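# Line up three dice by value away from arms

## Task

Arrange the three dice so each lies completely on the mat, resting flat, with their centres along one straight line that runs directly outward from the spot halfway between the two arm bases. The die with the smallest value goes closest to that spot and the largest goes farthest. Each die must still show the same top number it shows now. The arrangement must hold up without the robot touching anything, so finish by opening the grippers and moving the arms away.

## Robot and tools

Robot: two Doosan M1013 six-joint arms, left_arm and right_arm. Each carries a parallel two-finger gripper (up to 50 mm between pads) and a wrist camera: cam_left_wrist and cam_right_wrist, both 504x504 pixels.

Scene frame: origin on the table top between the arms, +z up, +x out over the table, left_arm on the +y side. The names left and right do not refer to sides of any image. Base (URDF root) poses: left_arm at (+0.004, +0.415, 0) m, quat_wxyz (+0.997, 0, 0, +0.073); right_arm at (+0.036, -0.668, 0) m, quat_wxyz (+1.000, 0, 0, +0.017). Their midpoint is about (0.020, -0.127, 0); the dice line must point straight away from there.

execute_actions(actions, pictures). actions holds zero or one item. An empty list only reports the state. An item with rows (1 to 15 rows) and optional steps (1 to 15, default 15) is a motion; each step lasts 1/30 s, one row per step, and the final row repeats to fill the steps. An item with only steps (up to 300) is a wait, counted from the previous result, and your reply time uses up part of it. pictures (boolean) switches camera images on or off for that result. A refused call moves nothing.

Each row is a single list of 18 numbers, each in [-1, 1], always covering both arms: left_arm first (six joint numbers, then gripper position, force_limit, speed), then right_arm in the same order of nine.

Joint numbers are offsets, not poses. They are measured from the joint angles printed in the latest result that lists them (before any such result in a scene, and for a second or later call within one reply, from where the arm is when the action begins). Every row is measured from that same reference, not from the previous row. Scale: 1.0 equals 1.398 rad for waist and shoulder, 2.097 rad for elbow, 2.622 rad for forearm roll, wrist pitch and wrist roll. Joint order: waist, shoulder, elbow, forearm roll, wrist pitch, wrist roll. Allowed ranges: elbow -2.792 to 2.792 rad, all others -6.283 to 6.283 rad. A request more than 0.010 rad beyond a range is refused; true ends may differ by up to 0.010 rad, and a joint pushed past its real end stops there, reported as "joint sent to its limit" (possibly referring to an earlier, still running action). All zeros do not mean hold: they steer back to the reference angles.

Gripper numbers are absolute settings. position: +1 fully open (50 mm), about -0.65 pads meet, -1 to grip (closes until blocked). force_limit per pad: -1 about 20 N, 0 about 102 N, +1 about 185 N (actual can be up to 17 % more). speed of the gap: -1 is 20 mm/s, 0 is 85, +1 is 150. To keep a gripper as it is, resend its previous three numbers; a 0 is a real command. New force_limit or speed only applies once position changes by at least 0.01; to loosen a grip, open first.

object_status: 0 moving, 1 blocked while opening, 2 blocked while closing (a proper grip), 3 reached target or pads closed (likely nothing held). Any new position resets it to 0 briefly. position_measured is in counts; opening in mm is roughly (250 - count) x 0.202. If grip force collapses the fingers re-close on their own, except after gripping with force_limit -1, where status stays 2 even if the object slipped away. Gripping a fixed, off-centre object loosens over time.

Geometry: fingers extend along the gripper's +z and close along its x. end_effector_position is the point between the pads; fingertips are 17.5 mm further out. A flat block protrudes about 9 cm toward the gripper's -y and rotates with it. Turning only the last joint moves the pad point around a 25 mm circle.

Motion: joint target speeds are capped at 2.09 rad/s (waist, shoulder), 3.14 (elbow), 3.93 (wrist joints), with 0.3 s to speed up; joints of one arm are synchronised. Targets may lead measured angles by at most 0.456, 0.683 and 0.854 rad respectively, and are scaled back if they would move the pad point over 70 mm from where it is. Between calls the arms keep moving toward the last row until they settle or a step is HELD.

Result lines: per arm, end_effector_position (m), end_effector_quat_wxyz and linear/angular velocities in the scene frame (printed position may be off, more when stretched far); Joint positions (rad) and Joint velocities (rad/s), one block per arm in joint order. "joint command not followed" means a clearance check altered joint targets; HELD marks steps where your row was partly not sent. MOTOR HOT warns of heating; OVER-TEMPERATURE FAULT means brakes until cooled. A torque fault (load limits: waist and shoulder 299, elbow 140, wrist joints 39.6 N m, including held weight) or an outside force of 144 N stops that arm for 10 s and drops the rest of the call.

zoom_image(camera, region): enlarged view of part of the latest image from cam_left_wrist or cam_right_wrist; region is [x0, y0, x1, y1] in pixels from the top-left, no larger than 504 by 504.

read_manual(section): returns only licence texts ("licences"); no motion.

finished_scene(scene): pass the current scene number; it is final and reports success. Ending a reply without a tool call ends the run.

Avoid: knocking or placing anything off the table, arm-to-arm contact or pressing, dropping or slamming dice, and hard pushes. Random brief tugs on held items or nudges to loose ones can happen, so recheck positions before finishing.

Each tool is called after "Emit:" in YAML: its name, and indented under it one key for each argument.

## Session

Emit:
execute_actions:
  actions: []

Scene clock: 0.00 s of 4800.00 s.
left_arm: end_effector_position=(+0.8583, +0.2829, +0.1714) position_measured=3 object_status=3 end_effector_quat_wxyz=(+0.237, -0.252, +0.930, -0.122) end_effector_velocity=(-0.000, -0.001, +0.000) end_effector_angular_velocity=(-0.001, -0.000, -0.000) | right_arm: end_effector_position=(+0.2823, -0.1378, +0.2747) position_measured=3 object_status=3 end_effector_quat_wxyz=(+0.215, +0.684, -0.695, +0.055) end_effector_velocity=(+0.000, +0.000, +0.001) end_effector_angular_velocity=(+0.000, -0.000, -0.001)
Joint positions: left_arm=[-0.31   0.375  1.775 -0.055  0.453 -2.221] | right_arm=[ 1.064  0.294  1.626  0.031  1.667 -2.029]
Joint velocities: left_arm=[-0.001 -0.    -0.    -0.001 -0.    -0.   ] | right_arm=[-0.001 -0.    -0.002 -0.     0.001  0.   ]

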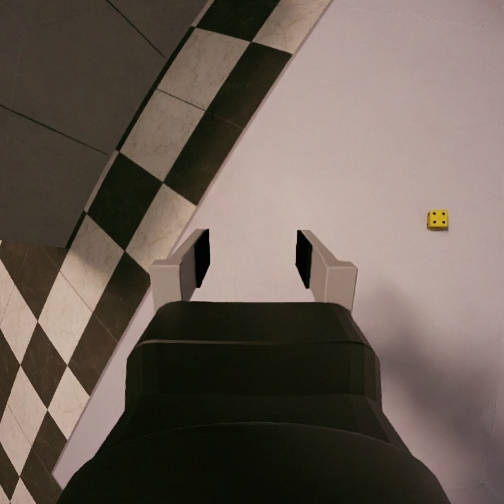

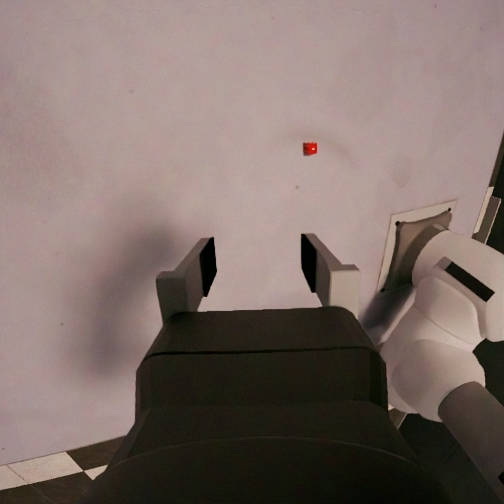

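Emit:
zoom_image:
  camera: "cam_left_wrist"
  region: [400, 180, 480, 260]

Emit:
zoom_image:
  camera: "cam_right_wrist"
  region: [270, 110, 350, 190]

Region (400, 180, 480, 260) of cam_left_wrist's 504x504 image, scaled by 6.300, with more detail than that image has.

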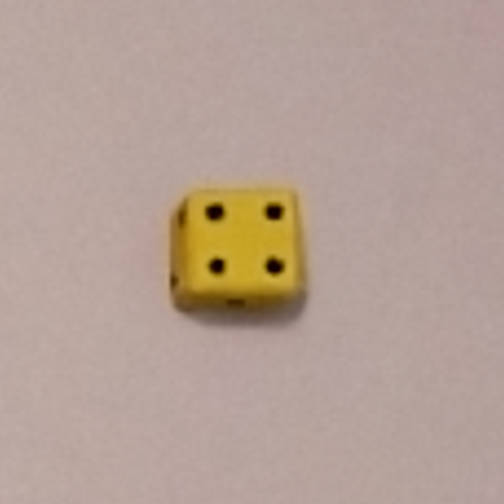

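Region (270, 110, 350, 190) of cam_right_wrist's 504x504 image, scaled by 6.300, with more detail than that image has.

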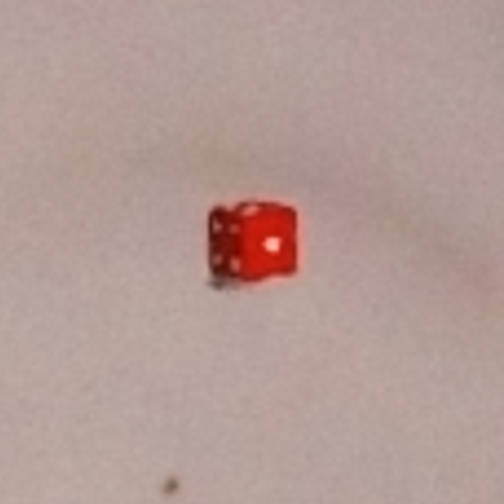

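Emit:
zoom_image:
  camera: "cam_right_wrist"
  region: [360, 185, 480, 305]

Emit:
zoom_image:
  camera: "cam_right_wrist"
  region: [140, 210, 380, 330]

Emit:
zoom_image:
  camera: "cam_left_wrist"
  region: [140, 210, 380, 330]

Region (360, 185, 480, 305) of cam_right_wrist's 504x504 image, scaled by 4.200, with more detail than that image has.

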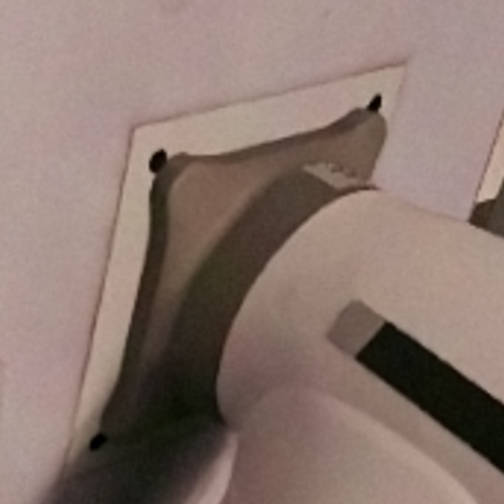

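Region (140, 210, 380, 330) of cam_right_wrist's 504x504 image, scaled by 2.100, with more detail than that image has.

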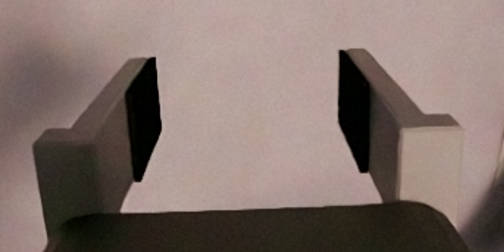

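Region (140, 210, 380, 330) of cam_left_wrist's 504x504 image, scaled by 2.100, with more detail than that image has.

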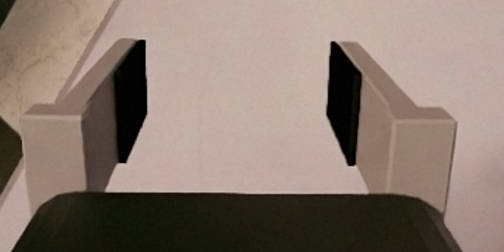

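Emit:
execute_actions:
  actions:
    - {"rows": [[-0.1103,0.1102,-0.1425,0.021,0.4512,0.5127,1,0,0,-0.1574,-0.2936,0.2463,-0.1945,-0.3077,0.0133,1,0,0]], "steps": 15}
  pictures: false

Emit:
execute_actions:
  actions:
    - {"steps": 9}

Emit:
zoom_image:
  camera: "cam_left_wrist"
  region: [0, 0, 210, 230]

Emit:
zoom_image:
  camera: "cam_left_wrist"
  region: [147, 0, 357, 230]

Emit:
zoom_image:
  camera: "cam_left_wrist"
  region: [294, 0, 504, 230]

Emit:
zoom_image:
  camera: "cam_right_wrist"
  region: [0, 0, 210, 230]

Emit:
zoom_image:
  camera: "cam_right_wrist"
  region: [147, 0, 357, 230]

Emit:
zoom_image:
  camera: "cam_right_wrist"
  region: [294, 0, 504, 230]

Emit:
execute_actions:
  actions:
    - {"rows": [[0,0.07087,0.021,0,-0.24511,0,1,0,0,0,0.10881,0.1069,0.18268,-0.04618,-0.13611,1,0,0]], "steps": 15}
  pictures: false

Emit:
execute_actions:
  actions:
    - {"steps": 10}

Emit:
zoom_image:
  camera: "cam_left_wrist"
  region: [192, 180, 312, 300]

Emit:
zoom_image:
  camera: "cam_right_wrist"
  region: [198, 180, 318, 300]

Scene clock: 120.50 s of 4800.00 s.
left_arm: end_effector_position=(+0.7229, +0.2230, +0.1427) position_measured=3 object_status=3 end_effector_quat_wxyz=(-0.056, +0.203, +0.977, -0.005) end_effector_velocity=(-0.372, -0.022, +0.096) end_effector_angular_velocity=(+0.208, +1.468, -2.356) | right_arm: end_effector_position=(+0.4225, -0.2769, +0.2591) position_measured=3 object_status=3 end_effector_quat_wxyz=(-0.080, +0.683, -0.712, +0.142) end_effector_velocity=(+0.250, -0.354, +0.022) end_effector_angular_velocity=(+0.682, -1.405, +0.451)
Joint positions: left_arm=[-0.414  0.48   1.572 -0.017  1.201 -1.421] | right_arm=[ 0.897 -0.017  2.018 -0.356  1.054 -2.003]
Joint velocities: left_arm=[-0.193  0.192 -0.376  0.069  1.689  2.118] | right_arm=[-0.464 -0.866  1.09  -1.073 -1.693  0.073]
Steps of this call (steps 1 to 90: nothing new was sent; then 117.00 s passed at rest; steps 91 to 105: all 15 steps of this action). Readings (joint positions | what the end effector reports):
91: left_arm=[-0.310 0.375 1.775 -0.055 0.453 -2.220] | right_arm=[1.064 0.294 1.626 0.031 1.667 -2.029] | left_arm position_measured=3 object_status=3 | right_arm position_measured=3 object_status=3
92: left_arm=[-0.311 0.377 1.772 -0.054 0.462 -2.212] | right_arm=[1.062 0.290 1.632 0.026 1.658 -2.029] | left_arm position_measured=3 object_status=3 | right_arm position_measured=3 object_status=3
94: left_arm=[-0.322 0.387 1.751 -0.050 0.521 -2.152] | right_arm=[1.046 0.260 1.670 -0.012 1.598 -2.027] | left_arm position_measured=3 object_status=3 | right_arm position_measured=3 object_status=3
98: left_arm=[-0.364 0.430 1.669 -0.035 0.777 -1.896] | right_arm=[0.994 0.165 1.790 -0.131 1.411 -2.019] | left_arm position_measured=3 object_status=3 | right_arm position_measured=3 object_status=3
105: the state above

Scene clock: 120.80 s of 4800.00 s.
left_arm: end_effector_position=(+0.6382, +0.2235, +0.1911) position_measured=3 object_status=3 end_effector_quat_wxyz=(-0.238, +0.463, +0.853, -0.044) end_effector_velocity=(-0.075, +0.003, +0.073) end_effector_angular_velocity=(-0.108, +0.443, -0.538) | right_arm: end_effector_position=(+0.4442, -0.3142, +0.2627) position_measured=3 object_status=3 end_effector_quat_wxyz=(-0.165, +0.688, -0.687, +0.165) end_effector_velocity=(-0.000, -0.002, -0.001) end_effector_angular_velocity=(-0.002, -0.001, +0.002)
Joint positions: left_arm=[-0.463  0.528  1.478 -0.     1.623 -0.892] | right_arm=[ 0.844 -0.116  2.142 -0.479  0.86  -1.995]
Joint velocities: left_arm=[-0.051  0.051 -0.096  0.017  0.433  0.544] | right_arm=[-0.    -0.001  0.004 -0.003 -0.002  0.   ]
Steps of this call (steps 1 to 9: the robot went on to your last target). Readings (joint positions | what the end effector reports):
1: left_arm=[-0.421 0.486 1.559 -0.015 1.259 -1.349] | right_arm=[0.882 -0.046 2.054 -0.392 0.998 -2.001] | left_arm position_measured=3 object_status=3 | right_arm position_measured=3 object_status=3
2: left_arm=[-0.427 0.493 1.547 -0.013 1.316 -1.277] | right_arm=[0.868 -0.071 2.086 -0.423 0.948 -1.998] | left_arm position_measured=3 object_status=3 | right_arm position_measured=3 object_status=3
4: left_arm=[-0.440 0.506 1.521 -0.008 1.429 -1.135] | right_arm=[0.850 -0.106 2.130 -0.466 0.881 -1.996] | left_arm position_measured=3 object_status=3 | right_arm position_measured=3 object_status=3
8: left_arm=[-0.460 0.526 1.483 -0.001 1.603 -0.917] | right_arm=[0.844 -0.116 2.142 -0.478 0.861 -1.995] | left_arm position_measured=3 object_status=3 | right_arm position_measured=3 object_status=3
9: the state above

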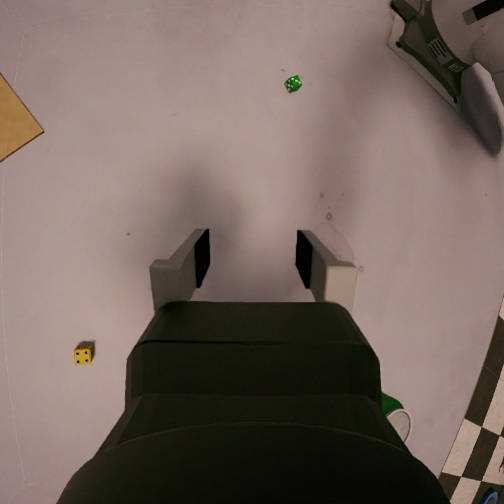

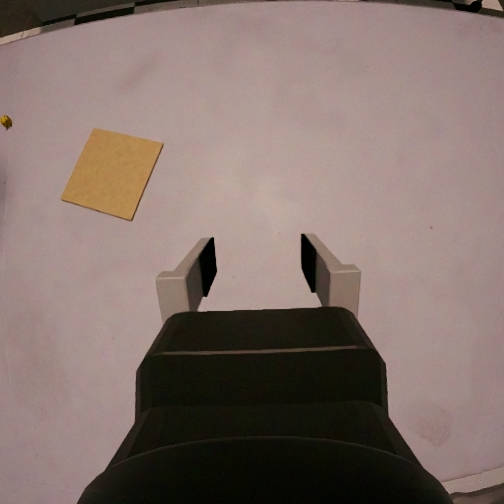

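Region (0, 0, 210, 230) of cam_left_wrist's 504x504 image, scaled by 2.191, with more detail than that image has; it fills the left 460 columns of this view, and the rest is white.

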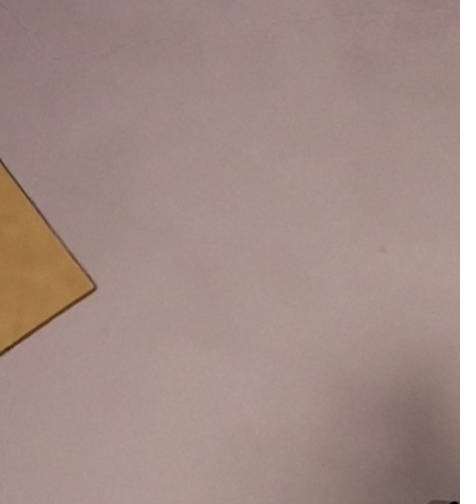

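Region (147, 0, 357, 230) of cam_left_wrist's 504x504 image, scaled by 2.191, with more detail than that image has; it fills the left 460 columns of this view, and the rest is white.

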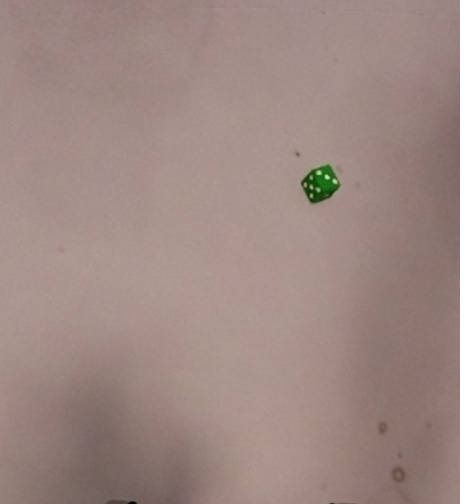

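Region (294, 0, 504, 230) of cam_left_wrist's 504x504 image, scaled by 2.191, with more detail than that image has; it fills the left 460 columns of this view, and the rest is white.

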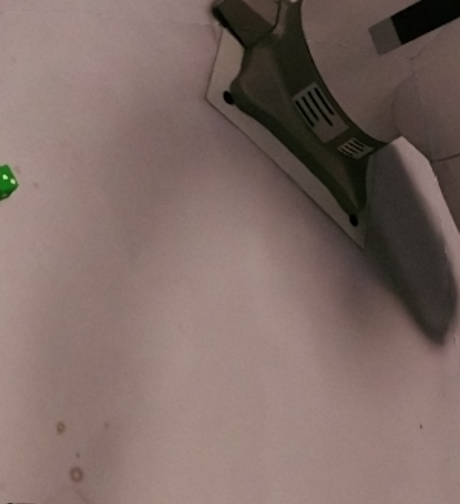

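Region (0, 0, 210, 230) of cam_right_wrist's 504x504 image, scaled by 2.191, with more detail than that image has; it fills the left 460 columns of this view, and the rest is white.

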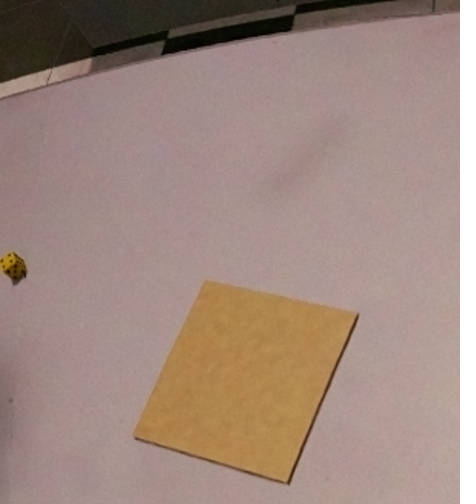

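Region (147, 0, 357, 230) of cam_right_wrist's 504x504 image, scaled by 2.191, with more detail than that image has; it fills the left 460 columns of this view, and the rest is white.

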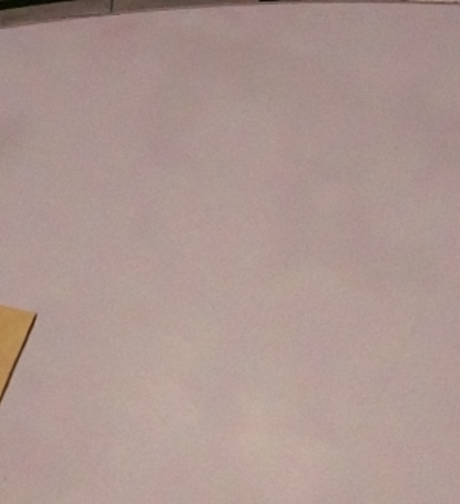

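Region (294, 0, 504, 230) of cam_right_wrist's 504x504 image, scaled by 2.191, with more detail than that image has; it fills the left 460 columns of this view, and the rest is white.

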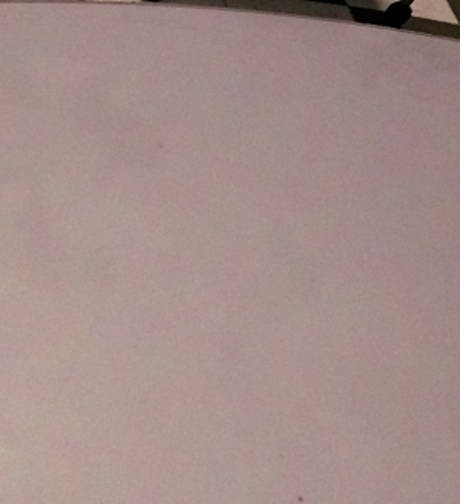

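Scene clock: 121.30 s of 4800.00 s.
left_arm: end_effector_position=(+0.7687, +0.1808, +0.0579) position_measured=3 object_status=3 end_effector_quat_wxyz=(-0.025, +0.478, +0.878, -0.005) end_effector_velocity=(+0.284, -0.092, -0.220) end_effector_angular_velocity=(-0.294, -0.896, +0.026) | right_arm: end_effector_position=(+0.3084, -0.3314, +0.0740) position_measured=3 object_status=3 end_effector_quat_wxyz=(-0.016, +0.737, -0.675, +0.019) end_effector_velocity=(-0.314, -0.078, -0.321) end_effector_angular_velocity=(+0.002, +0.820, +0.039)
Joint positions: left_arm=[-0.463  0.616  1.517 -0.     1.059 -0.89 ] | right_arm=[ 0.844  0.018  2.34  -0.057  0.754 -2.309]
Joint velocities: left_arm=[ 0.003  0.181  0.086 -0.002 -1.21  -0.022] | right_arm=[-0.     0.294  0.429  0.912 -0.229 -0.677]
Steps of this call (steps 1 to 15: all 15 steps of this action). Readings (joint positions | what the end effector reports):
1: left_arm=[-0.464 0.529 1.477 0.000 1.632 -0.880] | right_arm=[0.844 -0.116 2.143 -0.479 0.860 -1.995] | left_arm position_measured=3 object_status=3 | right_arm position_measured=3 object_status=3
2: left_arm=[-0.464 0.531 1.477 0.000 1.629 -0.878] | right_arm=[0.844 -0.113 2.147 -0.470 0.858 -2.002] | left_arm position_measured=3 object_status=3 | right_arm position_measured=3 object_status=3
4: left_arm=[-0.464 0.540 1.482 0.000 1.578 -0.880] | right_arm=[0.844 -0.095 2.173 -0.413 0.844 -2.044] | left_arm position_measured=3 object_status=3 | right_arm position_measured=3 object_status=3
8: left_arm=[-0.463 0.567 1.495 0.000 1.390 -0.884] | right_arm=[0.844 -0.055 2.232 -0.287 0.812 -2.138] | left_arm position_measured=3 object_status=3 | right_arm position_measured=3 object_status=3
15: the state above

Scene clock: 121.63 s of 4800.00 s.
left_arm: end_effector_position=(+0.7873, +0.1749, +0.0447) position_measured=3 object_status=3 end_effector_quat_wxyz=(+0.006, +0.477, +0.879, +0.001) end_effector_velocity=(-0.000, +0.000, +0.000) end_effector_angular_velocity=(-0.000, -0.001, +0.001) | right_arm: end_effector_position=(+0.2888, -0.3363, +0.0549) position_measured=3 object_status=3 end_effector_quat_wxyz=(+0.000, +0.738, -0.675, -0.000) end_effector_velocity=(-0.000, -0.000, -0.000) end_effector_angular_velocity=(-0.001, +0.000, +0.002)
Joint positions: left_arm=[-0.463  0.627  1.522 -0.     0.981 -0.892] | right_arm=[ 0.844  0.036  2.367  0.     0.739 -2.351]
Joint velocities: left_arm=[ 0.    -0.001  0.001  0.    -0.001 -0.   ] | right_arm=[ 0.001  0.     0.001 -0.001  0.    -0.   ]
Steps of this call (steps 1 to 10: the robot went on to your last target). Readings (joint positions | what the end effector reports):
1: left_arm=[-0.463 0.621 1.520 -0.000 1.023 -0.891] | right_arm=[0.844 0.027 2.353 -0.030 0.747 -2.329] | left_arm position_measured=3 object_status=3 | right_arm position_measured=3 object_status=3
2: left_arm=[-0.463 0.625 1.521 -0.000 0.998 -0.891] | right_arm=[0.844 0.033 2.361 -0.012 0.742 -2.343] | left_arm position_measured=3 object_status=3 | right_arm position_measured=3 object_status=3
4: left_arm=[-0.463 0.627 1.522 -0.000 0.982 -0.892] | right_arm=[0.844 0.036 2.366 -0.001 0.740 -2.350] | left_arm position_measured=3 object_status=3 | right_arm position_measured=3 object_status=3
8: left_arm=[-0.463 0.627 1.522 -0.000 0.981 -0.892] | right_arm=[0.844 0.036 2.367 0.000 0.739 -2.351] | left_arm position_measured=3 object_status=3 | right_arm position_measured=3 object_status=3
10: the state above

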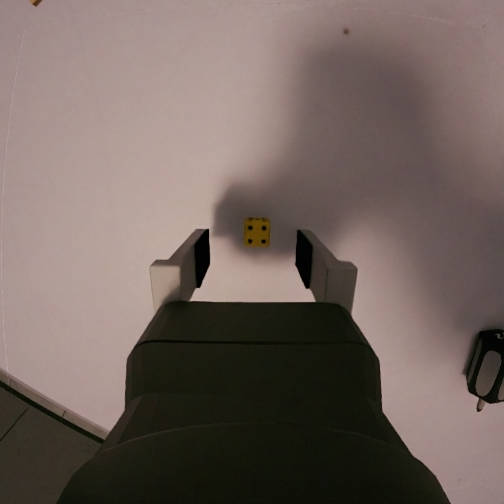

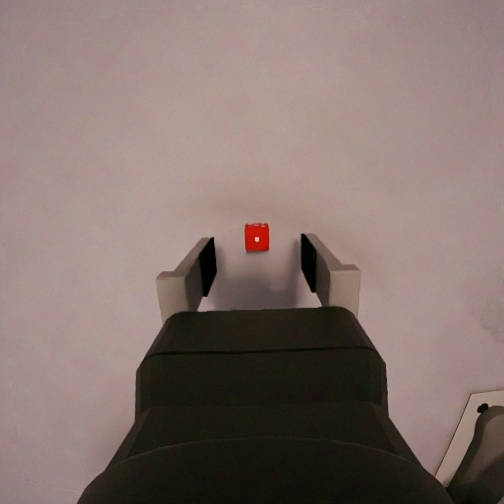

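Region (192, 180, 312, 300) of cam_left_wrist's 504x504 image, scaled by 4.200, with more detail than that image has.

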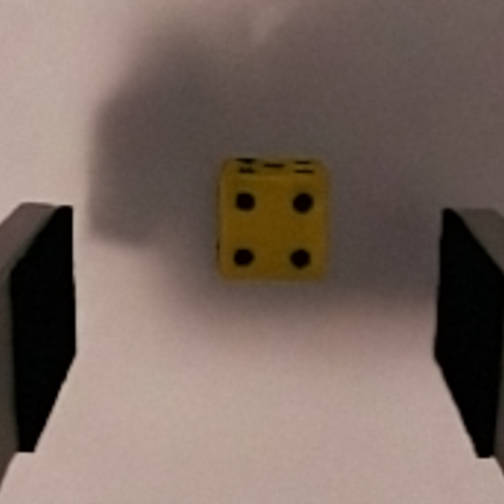

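Region (198, 180, 318, 300) of cam_right_wrist's 504x504 image, scaled by 4.200, with more detail than that image has.

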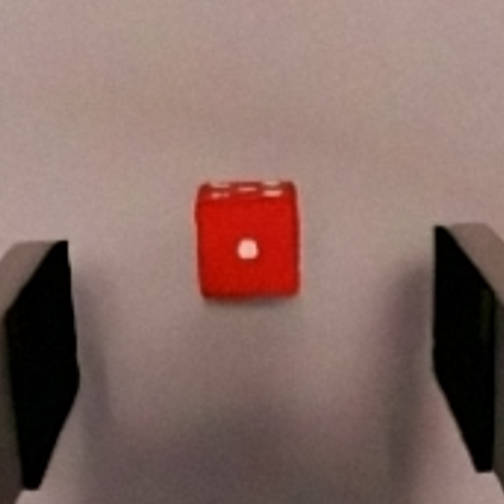

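Emit:
execute_actions:
  actions:
    - {"rows": [[-0.00227,0.01393,0.00636,0,-0.00809,0.00732,-1,-0.4,0.5,-0.00329,0.04441,0.01004,0,-0.03171,-0.00175,1,0,0],[-0.00227,0.01393,0.00636,0,-0.00809,0.00732,-1,-0.4,0.5,-0.00329,0.04441,0.01004,0,-0.03171,-0.00175,-1,-0.6,0.5]], "steps": 13}
  pictures: false

Emit:
execute_actions:
  actions:
    - {"rows": [[0,-0.0097,-0.0038,0,0.0082,0,-1,-0.4,0.5,0,0,0,0,0,0,-1,-0.6,0.5],[0,-0.0097,-0.0038,0,0.0082,0,-1,-0.4,0.5,0,0,0,0,0,0,-1,-0.6,0.5],[-0.22411,0.01293,-0.04155,0,0.02633,0.05852,-1,-0.4,0.5,0,0,0,0,0,0,-1,-0.6,0.5],[-0.22411,0.01293,-0.04155,0,0.02633,0.05852,-1,-0.4,0.5,0,-0.0029,-0.0008,0,0.0022,0,-1,-0.6,0.5],[-0.22411,0.01293,-0.04155,0,0.02633,0.05852,-1,-0.4,0.5,0,-0.0058,-0.0017,0,0.0044,0,-1,-0.6,0.5],[-0.22411,0.01293,-0.04155,0,0.02633,0.05852,-1,-0.4,0.5,0,-0.0087,-0.0025,0,0.0066,0,-1,-0.6,0.5],[-0.22411,0.01293,-0.04155,0,0.02633,0.05852,-1,-0.4,0.5,0,-0.0116,-0.0033,0,0.0089,0,-1,-0.6,0.5],[-0.22411,0.01293,-0.04155,0,0.02633,0.05852,-1,-0.4,0.5,0,-0.0146,-0.0042,0,0.0111,0,-1,-0.6,0.5],[-0.22411,0.01293,-0.04155,0,0.02633,0.05852,-1,-0.4,0.5,0,-0.0175,-0.005,0,0.0133,0,-1,-0.6,0.5],[-0.22411,0.01293,-0.04155,0,0.02633,0.05852,-1,-0.4,0.5,0,-0.0204,-0.0058,0,0.0155,0,-1,-0.6,0.5],[-0.22411,0.01293,-0.04155,0,0.02633,0.05852,-1,-0.4,0.5,0,-0.0233,-0.0066,0,0.0177,0,-1,-0.6,0.5],[-0.22411,0.01293,-0.04155,0,0.02633,0.05852,-1,-0.4,0.5,0,-0.0262,-0.0075,0,0.0199,0,-1,-0.6,0.5],[-0.22411,0.01293,-0.04155,0,0.02633,0.05852,-1,-0.4,0.5,0,-0.02911,-0.0083,0,0.02216,0,-1,-0.6,0.5],[-0.22411,0.01293,-0.04155,0,0.02633,0.05852,-1,-0.4,0.5,0,-0.02911,-0.0083,0,0.02216,0,-1,-0.6,0.5],[-0.22411,0.0249,-0.03642,0,0.01585,0.05852,-1,-0.4,0.5,0,-0.02911,-0.0083,0,0.02216,0,-1,-0.6,0.5]], "steps": 15}
  pictures: false

Emit:
execute_actions:
  actions:
    - {"steps": 10}

Emit:
execute_actions:
  actions:
    - {"rows": [[0,0.00094,0.00037,0,-0.0008,0,-1,-0.4,0.5,0,0,0,0,0,0,-1,-0.6,0.5],[0,0.00094,0.00037,0,-0.0008,0,-1,-0.4,0.5,0,0,0,0,0,0,-1,-0.6,0.5],[0,0.00094,0.00037,0,-0.0008,0,0.9,-0.4,-1,0,0,0,0,0,0,-1,-0.6,0.5],[0,0.00094,0.00037,0,-0.0008,0,0.9,-0.4,-1,0,0,0,0,0,0,-1,-0.6,0.5],[0,0.00094,0.00037,0,-0.0008,0,0.9,-0.4,-1,0,0,0,0,0,0,-1,-0.6,0.5],[0,0.00094,0.00037,0,-0.0008,0,1,-0.4,1,0,0,0,0,0,0,-1,-0.6,0.5],[0,0.00094,0.00037,0,-0.0008,0,1,-0.4,1,0,0,0,0,0,0,-1,-0.6,0.5],[0,0.00094,0.00037,0,-0.0008,0,1,-0.4,1,0,0,0,0,0,0,-1,-0.6,0.5],[0,0.00094,0.00037,0,-0.0008,0,1,-0.4,1,0,0,0,0,0,0,-1,-0.6,0.5],[0,-0.01614,-0.0071,0,0.01428,0,1,-0.4,1,0,0,0,0,0,0,-1,-0.6,0.5],[0,-0.01614,-0.0071,0,0.01428,0,1,-0.4,1,0,0,0,0,0,0,-1,-0.6,0.5],[0,-0.01614,-0.0071,0,0.01428,0,1,-0.4,1,0,0,0,0,0,0,-1,-0.6,0.5],[0.03821,-0.41482,0.40398,0,-0.10192,0.24643,1,-0.4,1,-0.0639,0.37658,-0.36814,0,0.09364,-0.03311,-1,-0.6,0.5]], "steps": 15}
  pictures: false

Emit:
execute_actions:
  actions:
    - {"steps": 31}

Emit:
zoom_image:
  camera: "cam_left_wrist"
  region: [192, 180, 312, 300]

Emit:
zoom_image:
  camera: "cam_right_wrist"
  region: [198, 30, 318, 150]

Emit:
zoom_image:
  camera: "cam_right_wrist"
  region: [198, 200, 318, 320]

Scene clock: 242.07 s of 4800.00 s.
left_arm: end_effector_position=(+0.7824, +0.1741, +0.0226) position_measured=181 object_status=0 end_effector_quat_wxyz=(-0.000, +0.487, +0.873, -0.000) end_effector_velocity=(-0.000, -0.000, -0.001) end_effector_angular_velocity=(+0.000, +0.001, -0.001) | right_arm: end_effector_position=(+0.2921, -0.3352, +0.0224) position_measured=179 object_status=0 end_effector_quat_wxyz=(+0.000, +0.738, -0.675, -0.000) end_effector_velocity=(-0.000, +0.001, +0.000) end_effector_angular_velocity=(+0.002, -0.001, +0.000)
Joint positions: left_arm=[-0.466  0.646  1.536 -0.     0.96  -0.872] | right_arm=[ 0.84   0.098  2.388  0.     0.656 -2.356]
Joint velocities: left_arm=[-0.001  0.001  0.001  0.    -0.     0.   ] | right_arm=[ 0.001 -0.001  0.001  0.001 -0.003  0.   ]
Steps of this call (steps 1 to 30: the robot went on to your last target; steps 31 to 90: nothing new was sent; then 117.00 s passed at rest; steps 91 to 103: all 13 steps of this action). Readings (joint positions | what the end effector reports):
91: left_arm=[-0.463 0.627 1.523 -0.000 0.981 -0.892] | right_arm=[0.844 0.036 2.367 0.000 0.739 -2.351] | left_arm position_measured=12 object_status=0 | right_arm position_measured=3 object_status=3
92: left_arm=[-0.463 0.631 1.525 -0.000 0.976 -0.888] | right_arm=[0.844 0.041 2.368 0.000 0.733 -2.352] | left_arm position_measured=32 object_status=0 | right_arm position_measured=12 object_status=0
94: left_arm=[-0.465 0.644 1.535 -0.000 0.963 -0.875] | right_arm=[0.842 0.070 2.378 0.000 0.693 -2.354] | left_arm position_measured=70 object_status=0 | right_arm position_measured=51 object_status=0
98: left_arm=[-0.466 0.646 1.536 -0.000 0.960 -0.872] | right_arm=[0.840 0.098 2.387 0.000 0.657 -2.356] | left_arm position_measured=148 object_status=0 | right_arm position_measured=128 object_status=0
103: the state above

Scene clock: 242.57 s of 4800.00 s.
left_arm: end_effector_position=(+0.7282, +0.0000, +0.0441) position_measured=181 object_status=2 end_effector_quat_wxyz=(+0.000, +0.624, +0.781, -0.000) end_effector_velocity=(-0.202, -0.451, +0.020) end_effector_angular_velocity=(-0.000, -0.001, -0.881) | right_arm: end_effector_position=(+0.2922, -0.3351, +0.0439) position_measured=179 object_status=2 end_effector_quat_wxyz=(+0.000, +0.738, -0.675, -0.000) end_effector_velocity=(+0.000, -0.001, +0.031) end_effector_angular_velocity=(+0.003, -0.003, -0.001)
Joint positions: left_arm=[-0.688  0.656  1.472 -0.     1.013 -0.763] | right_arm=[ 0.84   0.059  2.371  0.     0.712 -2.356]
Joint velocities: left_arm=[-0.593  0.056 -0.144  0.     0.087  0.287] | right_arm=[-0.001 -0.057 -0.023 -0.     0.076  0.   ]
Steps of this call (steps 1 to 15: all 15 steps of this action). Readings (joint positions | what the end effector reports):
1: left_arm=[-0.466 0.646 1.536 -0.000 0.960 -0.872] | right_arm=[0.840 0.098 2.388 0.000 0.656 -2.356] | left_arm position_measured=181 object_status=0 | right_arm position_measured=179 object_status=0
2: left_arm=[-0.466 0.643 1.535 -0.000 0.965 -0.872] | right_arm=[0.840 0.098 2.388 0.000 0.656 -2.356] | left_arm position_measured=181 object_status=0 | right_arm position_measured=179 object_status=0
4: left_arm=[-0.470 0.636 1.527 0.000 0.978 -0.869] | right_arm=[0.840 0.098 2.388 0.000 0.656 -2.356] | left_arm position_measured=181 object_status=2 | right_arm position_measured=179 object_status=2
8: left_arm=[-0.546 0.644 1.507 -0.000 0.990 -0.832] | right_arm=[0.840 0.087 2.383 0.000 0.673 -2.356] | left_arm position_measured=181 object_status=2 | right_arm position_measured=179 object_status=2
15: the state above

Scene clock: 242.90 s of 4800.00 s.
left_arm: end_effector_position=(+0.6939, -0.0679, +0.0287) position_measured=181 object_status=2 end_effector_quat_wxyz=(+0.000, +0.676, +0.737, -0.000) end_effector_velocity=(-0.001, -0.002, +0.001) end_effector_angular_velocity=(-0.002, -0.001, -0.003) | right_arm: end_effector_position=(+0.2921, -0.3352, +0.0449) position_measured=179 object_status=2 end_effector_quat_wxyz=(+0.000, +0.738, -0.675, -0.000) end_effector_velocity=(+0.000, -0.000, -0.000) end_effector_angular_velocity=(-0.000, -0.000, +0.000)
Joint positions: left_arm=[-0.779  0.681  1.459 -0.     1.001 -0.719] | right_arm=[ 0.84   0.058  2.37   0.     0.714 -2.356]
Joint velocities: left_arm=[-0.002 -0.001 -0.    -0.    -0.001  0.001] | right_arm=[-0.     0.001  0.    -0.001 -0.001  0.   ]
Steps of this call (steps 1 to 10: the robot went on to your last target). Readings (joint positions | what the end effector reports):
1: left_arm=[-0.708 0.659 1.467 -0.000 1.014 -0.754] | right_arm=[0.840 0.058 2.371 0.000 0.713 -2.356] | left_arm position_measured=181 object_status=2 | right_arm position_measured=179 object_status=2
2: left_arm=[-0.727 0.663 1.464 -0.000 1.014 -0.744] | right_arm=[0.840 0.058 2.370 0.000 0.714 -2.356] | left_arm position_measured=181 object_status=2 | right_arm position_measured=179 object_status=2
4: left_arm=[-0.762 0.676 1.462 -0.000 1.006 -0.727] | right_arm=[0.840 0.058 2.370 0.000 0.714 -2.356] | left_arm position_measured=181 object_status=2 | right_arm position_measured=179 object_status=2
8: left_arm=[-0.779 0.681 1.459 -0.000 1.001 -0.719] | right_arm=[0.840 0.058 2.370 0.000 0.714 -2.356] | left_arm position_measured=181 object_status=2 | right_arm position_measured=179 object_status=2
10: the state above

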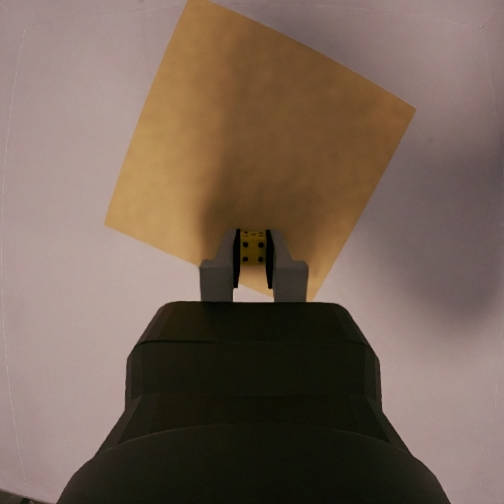

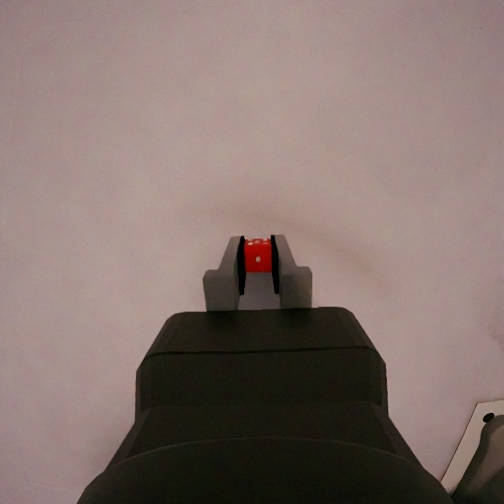

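Scene clock: 243.40 s of 4800.00 s.
left_arm: end_effector_position=(+0.6891, -0.0624, +0.0613) position_measured=3 object_status=0 end_effector_quat_wxyz=(+0.005, +0.684, +0.730, +0.001) end_effector_velocity=(-0.159, +0.184, +0.144) end_effector_angular_velocity=(-0.098, -0.148, -0.579) | right_arm: end_effector_position=(+0.3019, -0.3256, +0.0476) position_measured=179 object_status=2 end_effector_quat_wxyz=(+0.000, +0.738, -0.675, -0.000) end_effector_velocity=(+0.279, +0.274, +0.070) end_effector_angular_velocity=(-0.002, +0.001, -0.001)
Joint positions: left_arm=[-0.777  0.64   1.465 -0.     1.027 -0.696] | right_arm=[ 0.836  0.074  2.345  0.     0.724 -2.359]
Joint velocities: left_arm=[ 0.05  -0.511  0.599  0.002 -0.265  0.629] | right_arm=[-0.09   0.459 -0.704 -0.     0.247 -0.089]
Steps of this call (steps 1 to 15: all 15 steps of this action). Readings (joint positions | what the end effector reports):
1: left_arm=[-0.779 0.681 1.459 -0.000 1.001 -0.719] | right_arm=[0.840 0.058 2.370 0.000 0.714 -2.356] | left_arm position_measured=181 object_status=2 | right_arm position_measured=179 object_status=2
2: left_arm=[-0.779 0.682 1.459 -0.000 1.000 -0.719] | right_arm=[0.840 0.058 2.370 0.000 0.714 -2.356] | left_arm position_measured=181 object_status=2 | right_arm position_measured=179 object_status=2
4: left_arm=[-0.779 0.682 1.459 -0.000 0.999 -0.719] | right_arm=[0.840 0.058 2.370 0.000 0.714 -2.356] | left_arm position_measured=177 object_status=0 | right_arm position_measured=179 object_status=2
8: left_arm=[-0.779 0.682 1.460 -0.000 0.999 -0.719] | right_arm=[0.840 0.058 2.370 0.000 0.714 -2.356] | left_arm position_measured=111 object_status=0 | right_arm position_measured=179 object_status=2
15: the state above

Scene clock: 244.43 s of 4800.00 s.
left_arm: end_effector_position=(+0.3668, +0.2169, +0.0503) position_measured=3 object_status=3 end_effector_quat_wxyz=(+0.000, +0.861, +0.508, -0.000) end_effector_velocity=(-0.003, +0.002, -0.001) end_effector_angular_velocity=(+0.001, +0.001, -0.005) | right_arm: end_effector_position=(+0.5350, -0.1234, +0.0575) position_measured=179 object_status=2 end_effector_quat_wxyz=(+0.000, +0.737, -0.676, -0.000) end_effector_velocity=(+0.052, +0.038, -0.009) end_effector_angular_velocity=(-0.002, +0.002, -0.001)
Joint positions: left_arm=[-0.725  0.101  2.306 -0.     0.734 -0.073] | right_arm=[ 0.77   0.467  1.768  0.     0.907 -2.424]
Joint velocities: left_arm=[-0.001 -0.004  0.006  0.001 -0.001  0.004] | right_arm=[-0.015  0.092 -0.13  -0.     0.041 -0.014]
Steps of this call (steps 1 to 30: the robot went on to your last target; step 31: nothing new was sent). Readings (joint positions | what the end effector reports):
1: left_arm=[-0.775 0.619 1.491 -0.000 1.015 -0.669] | right_arm=[0.833 0.093 2.316 0.000 0.734 -2.363] | left_arm position_measured=3 object_status=0 | right_arm position_measured=179 object_status=2
2: left_arm=[-0.772 0.594 1.528 -0.000 0.999 -0.634] | right_arm=[0.828 0.116 2.281 0.000 0.746 -2.367] | left_arm position_measured=3 object_status=0 | right_arm position_measured=179 object_status=2
4: left_arm=[-0.767 0.546 1.605 -0.000 0.968 -0.570] | right_arm=[0.821 0.157 2.220 0.000 0.766 -2.374] | left_arm position_measured=3 object_status=3 | right_arm position_measured=179 object_status=2
8: left_arm=[-0.759 0.458 1.739 -0.000 0.922 -0.472] | right_arm=[0.807 0.240 2.099 0.000 0.803 -2.388] | left_arm position_measured=3 object_status=3 | right_arm position_measured=179 object_status=2
19: left_arm=[-0.738 0.239 2.087 -0.000 0.807 -0.227] | right_arm=[0.771 0.461 1.781 0.001 0.901 -2.422] | left_arm position_measured=3 object_status=3 | right_arm position_measured=179 object_status=2 HELD
20: left_arm=[-0.736 0.220 2.118 -0.000 0.796 -0.205] | right_arm=[0.772 0.457 1.788 0.000 0.902 -2.422] | left_arm position_measured=3 object_status=3 | right_arm position_measured=179 object_status=2 HELD
31: the state above
A step was HELD (marked above), so your last target was given up. An arm can still carry out its HELD step.
joint command not followed: on one or more control steps a check withheld the commanded joint targets of the right arm, and it was not sent them on those steps.
cause: the commanded joint targets would bring a part of the robot too close to another arm (a part of this arm just beyond joint 4 (forearm roll) and a part of the other arm just beyond its joint 5 (wrist pitch)); next, command targets that bring no part of the robot closer to that arm.

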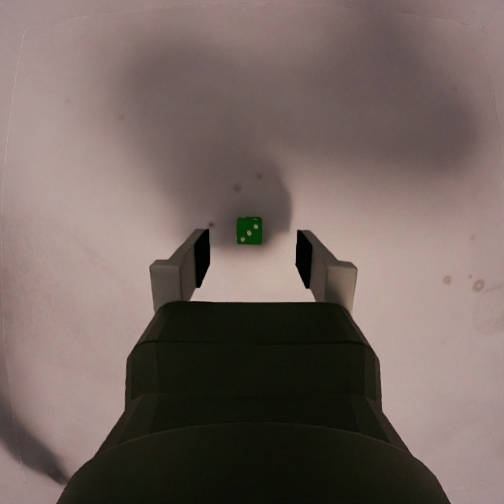

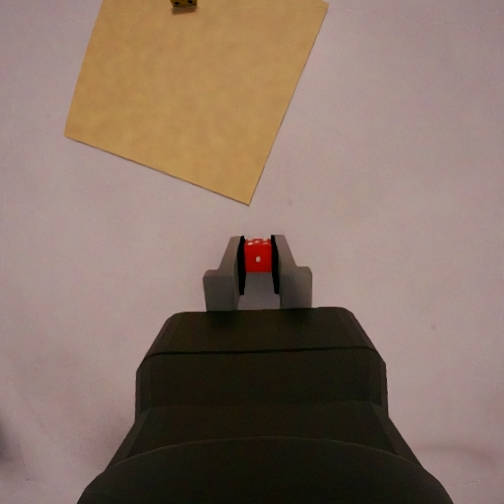

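Region (192, 180, 312, 300) of cam_left_wrist's 504x504 image, scaled by 4.200, with more detail than that image has.

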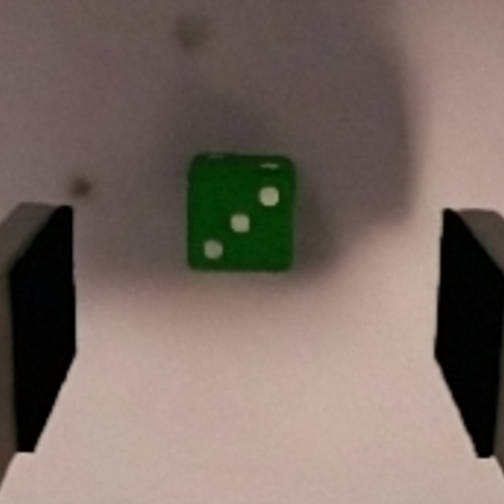

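Region (198, 30, 318, 150) of cam_right_wrist's 504x504 image, scaled by 4.200, with more detail than that image has.

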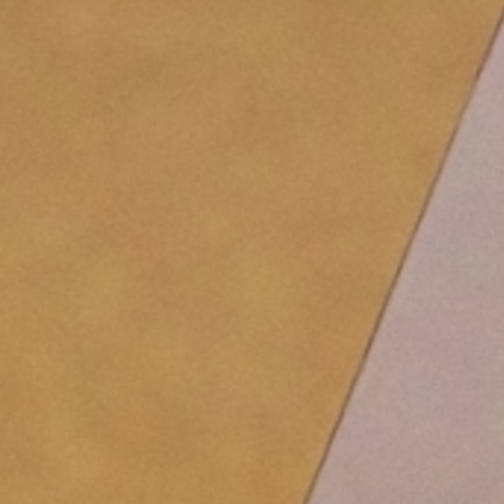

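Region (198, 200, 318, 320) of cam_right_wrist's 504x504 image, scaled by 4.200, with more detail than that image has.

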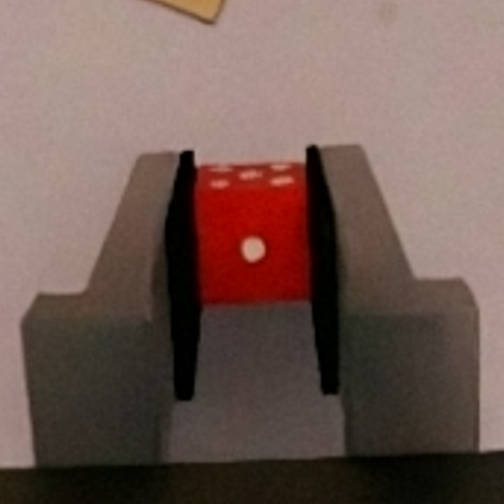

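Emit:
execute_actions:
  actions: []

Emit:
zoom_image:
  camera: "cam_right_wrist"
  region: [150, 0, 330, 180]

Scene clock: 246.07 s of 4800.00 s.
left_arm: end_effector_position=(+0.3665, +0.2171, +0.0503) position_measured=3 object_status=3 end_effector_quat_wxyz=(+0.000, +0.861, +0.508, -0.000) end_effector_velocity=(-0.000, -0.000, -0.000) end_effector_angular_velocity=(+0.001, +0.001, -0.001) | right_arm: end_effector_position=(+0.5884, -0.0852, +0.0480) position_measured=179 object_status=2 end_effector_quat_wxyz=(+0.000, +0.737, -0.676, -0.000) end_effector_velocity=(+0.001, -0.001, +0.001) end_effector_angular_velocity=(-0.000, -0.000, -0.001)
Joint positions: left_arm=[-0.725  0.101  2.307 -0.     0.734 -0.073] | right_arm=[ 0.754  0.56   1.633  0.     0.949 -2.439]
Joint velocities: left_arm=[-0.001  0.001 -0.     0.     0.    -0.001] | right_arm=[-0.002 -0.002  0.    -0.     0.001 -0.001]
Steps of this call (steps 1 to 49: nothing new was sent). Readings (joint positions | what the end effector reports):
1: left_arm=[-0.725 0.101 2.306 -0.000 0.734 -0.073] | right_arm=[0.769 0.470 1.763 0.000 0.908 -2.425] | left_arm position_measured=3 object_status=3 | right_arm position_measured=179 object_status=2
2: left_arm=[-0.725 0.101 2.306 -0.000 0.734 -0.073] | right_arm=[0.768 0.474 1.757 0.000 0.910 -2.425] | left_arm position_measured=3 object_status=3 | right_arm position_measured=179 object_status=2
4: left_arm=[-0.725 0.101 2.306 -0.000 0.734 -0.073] | right_arm=[0.767 0.483 1.745 0.000 0.914 -2.427] | left_arm position_measured=3 object_status=3 | right_arm position_measured=179 object_status=2
8: left_arm=[-0.725 0.101 2.307 -0.000 0.734 -0.073] | right_arm=[0.764 0.502 1.718 0.000 0.922 -2.430] | left_arm position_measured=3 object_status=3 | right_arm position_measured=179 object_status=2
49: the state above

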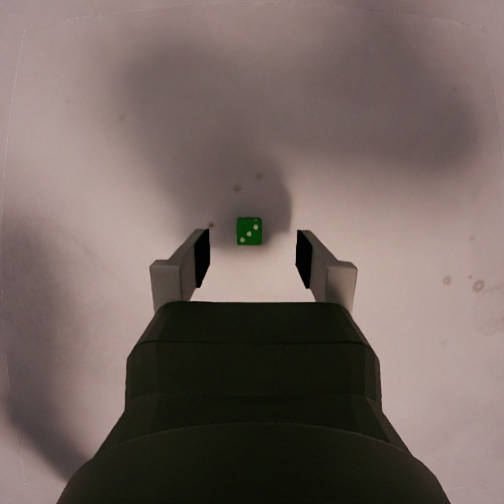

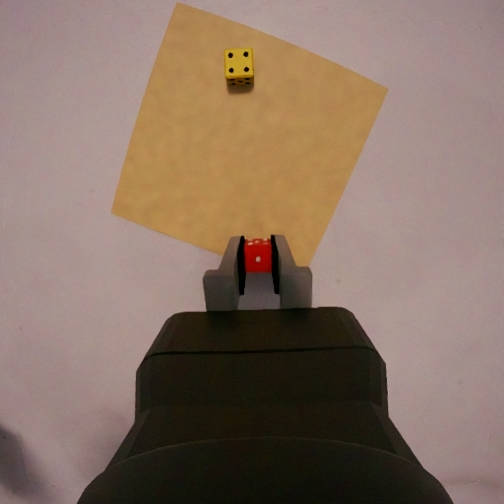

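Region (150, 0, 330, 180) of cam_right_wrist's 504x504 image, scaled by 2.800, with more detail than that image has.

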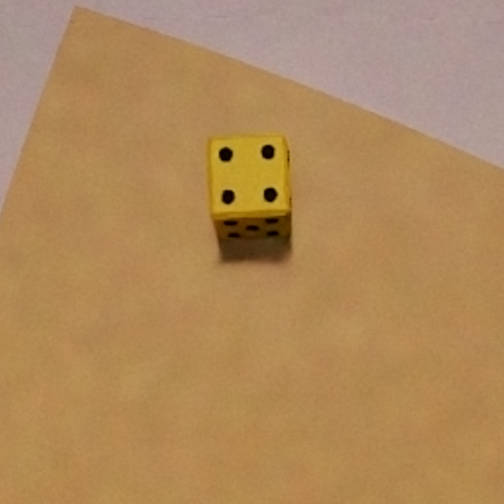

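Emit:
zoom_image:
  camera: "cam_right_wrist"
  region: [209, 35, 269, 95]

Emit:
zoom_image:
  camera: "cam_right_wrist"
  region: [90, 190, 130, 230]

Emit:
zoom_image:
  camera: "cam_right_wrist"
  region: [365, 70, 405, 110]

Emit:
zoom_image:
  camera: "cam_left_wrist"
  region: [200, 190, 305, 280]

Region (209, 35, 269, 95) of cam_right_wrist's 504x504 image, scaled by 8.400, with more detail than that image has.

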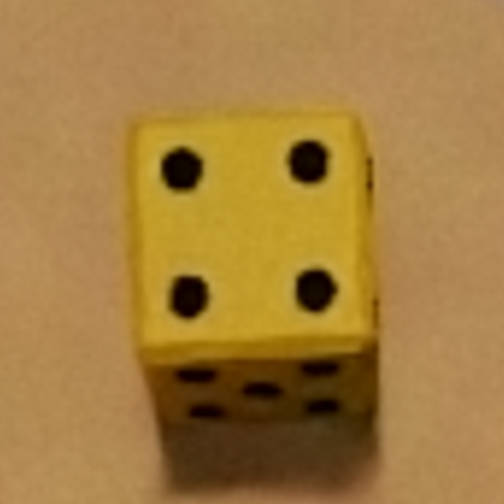

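Region (90, 190, 130, 230) of cam_right_wrist's 504x504 image, scaled by 12.600, with more detail than that image has.

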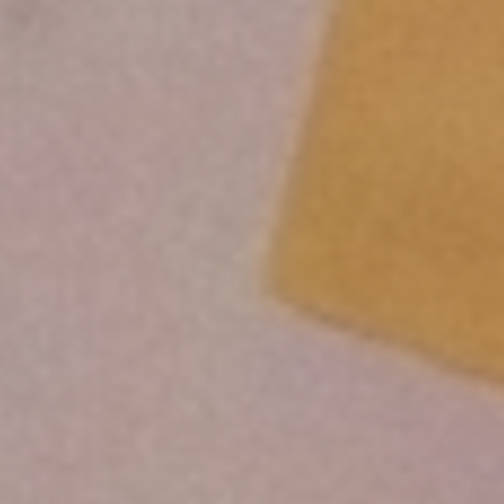

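Region (365, 70, 405, 110) of cam_right_wrist's 504x504 image, scaled by 12.600, with more detail than that image has.

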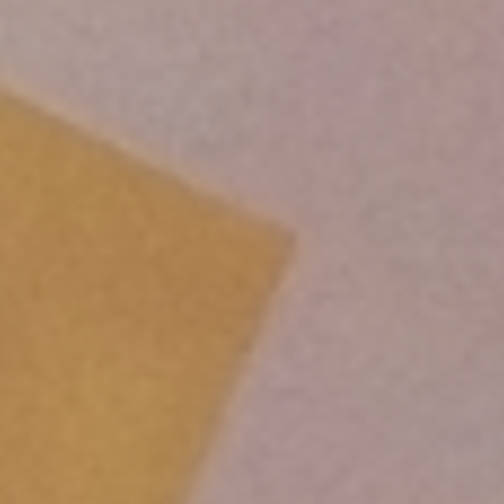

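Region (200, 190, 305, 280) of cam_left_wrist's 504x504 image, scaled by 4.800, with more detail than that image has; it fills the top 432 rows of this view, and the rest is white.

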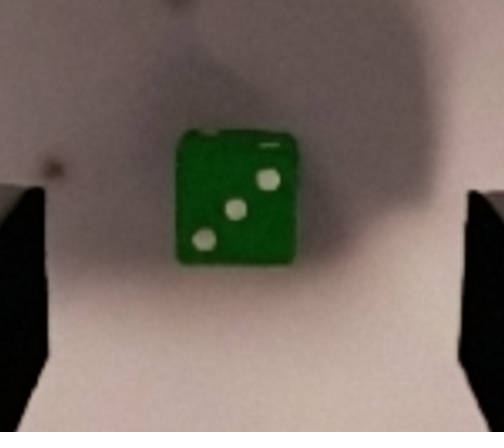

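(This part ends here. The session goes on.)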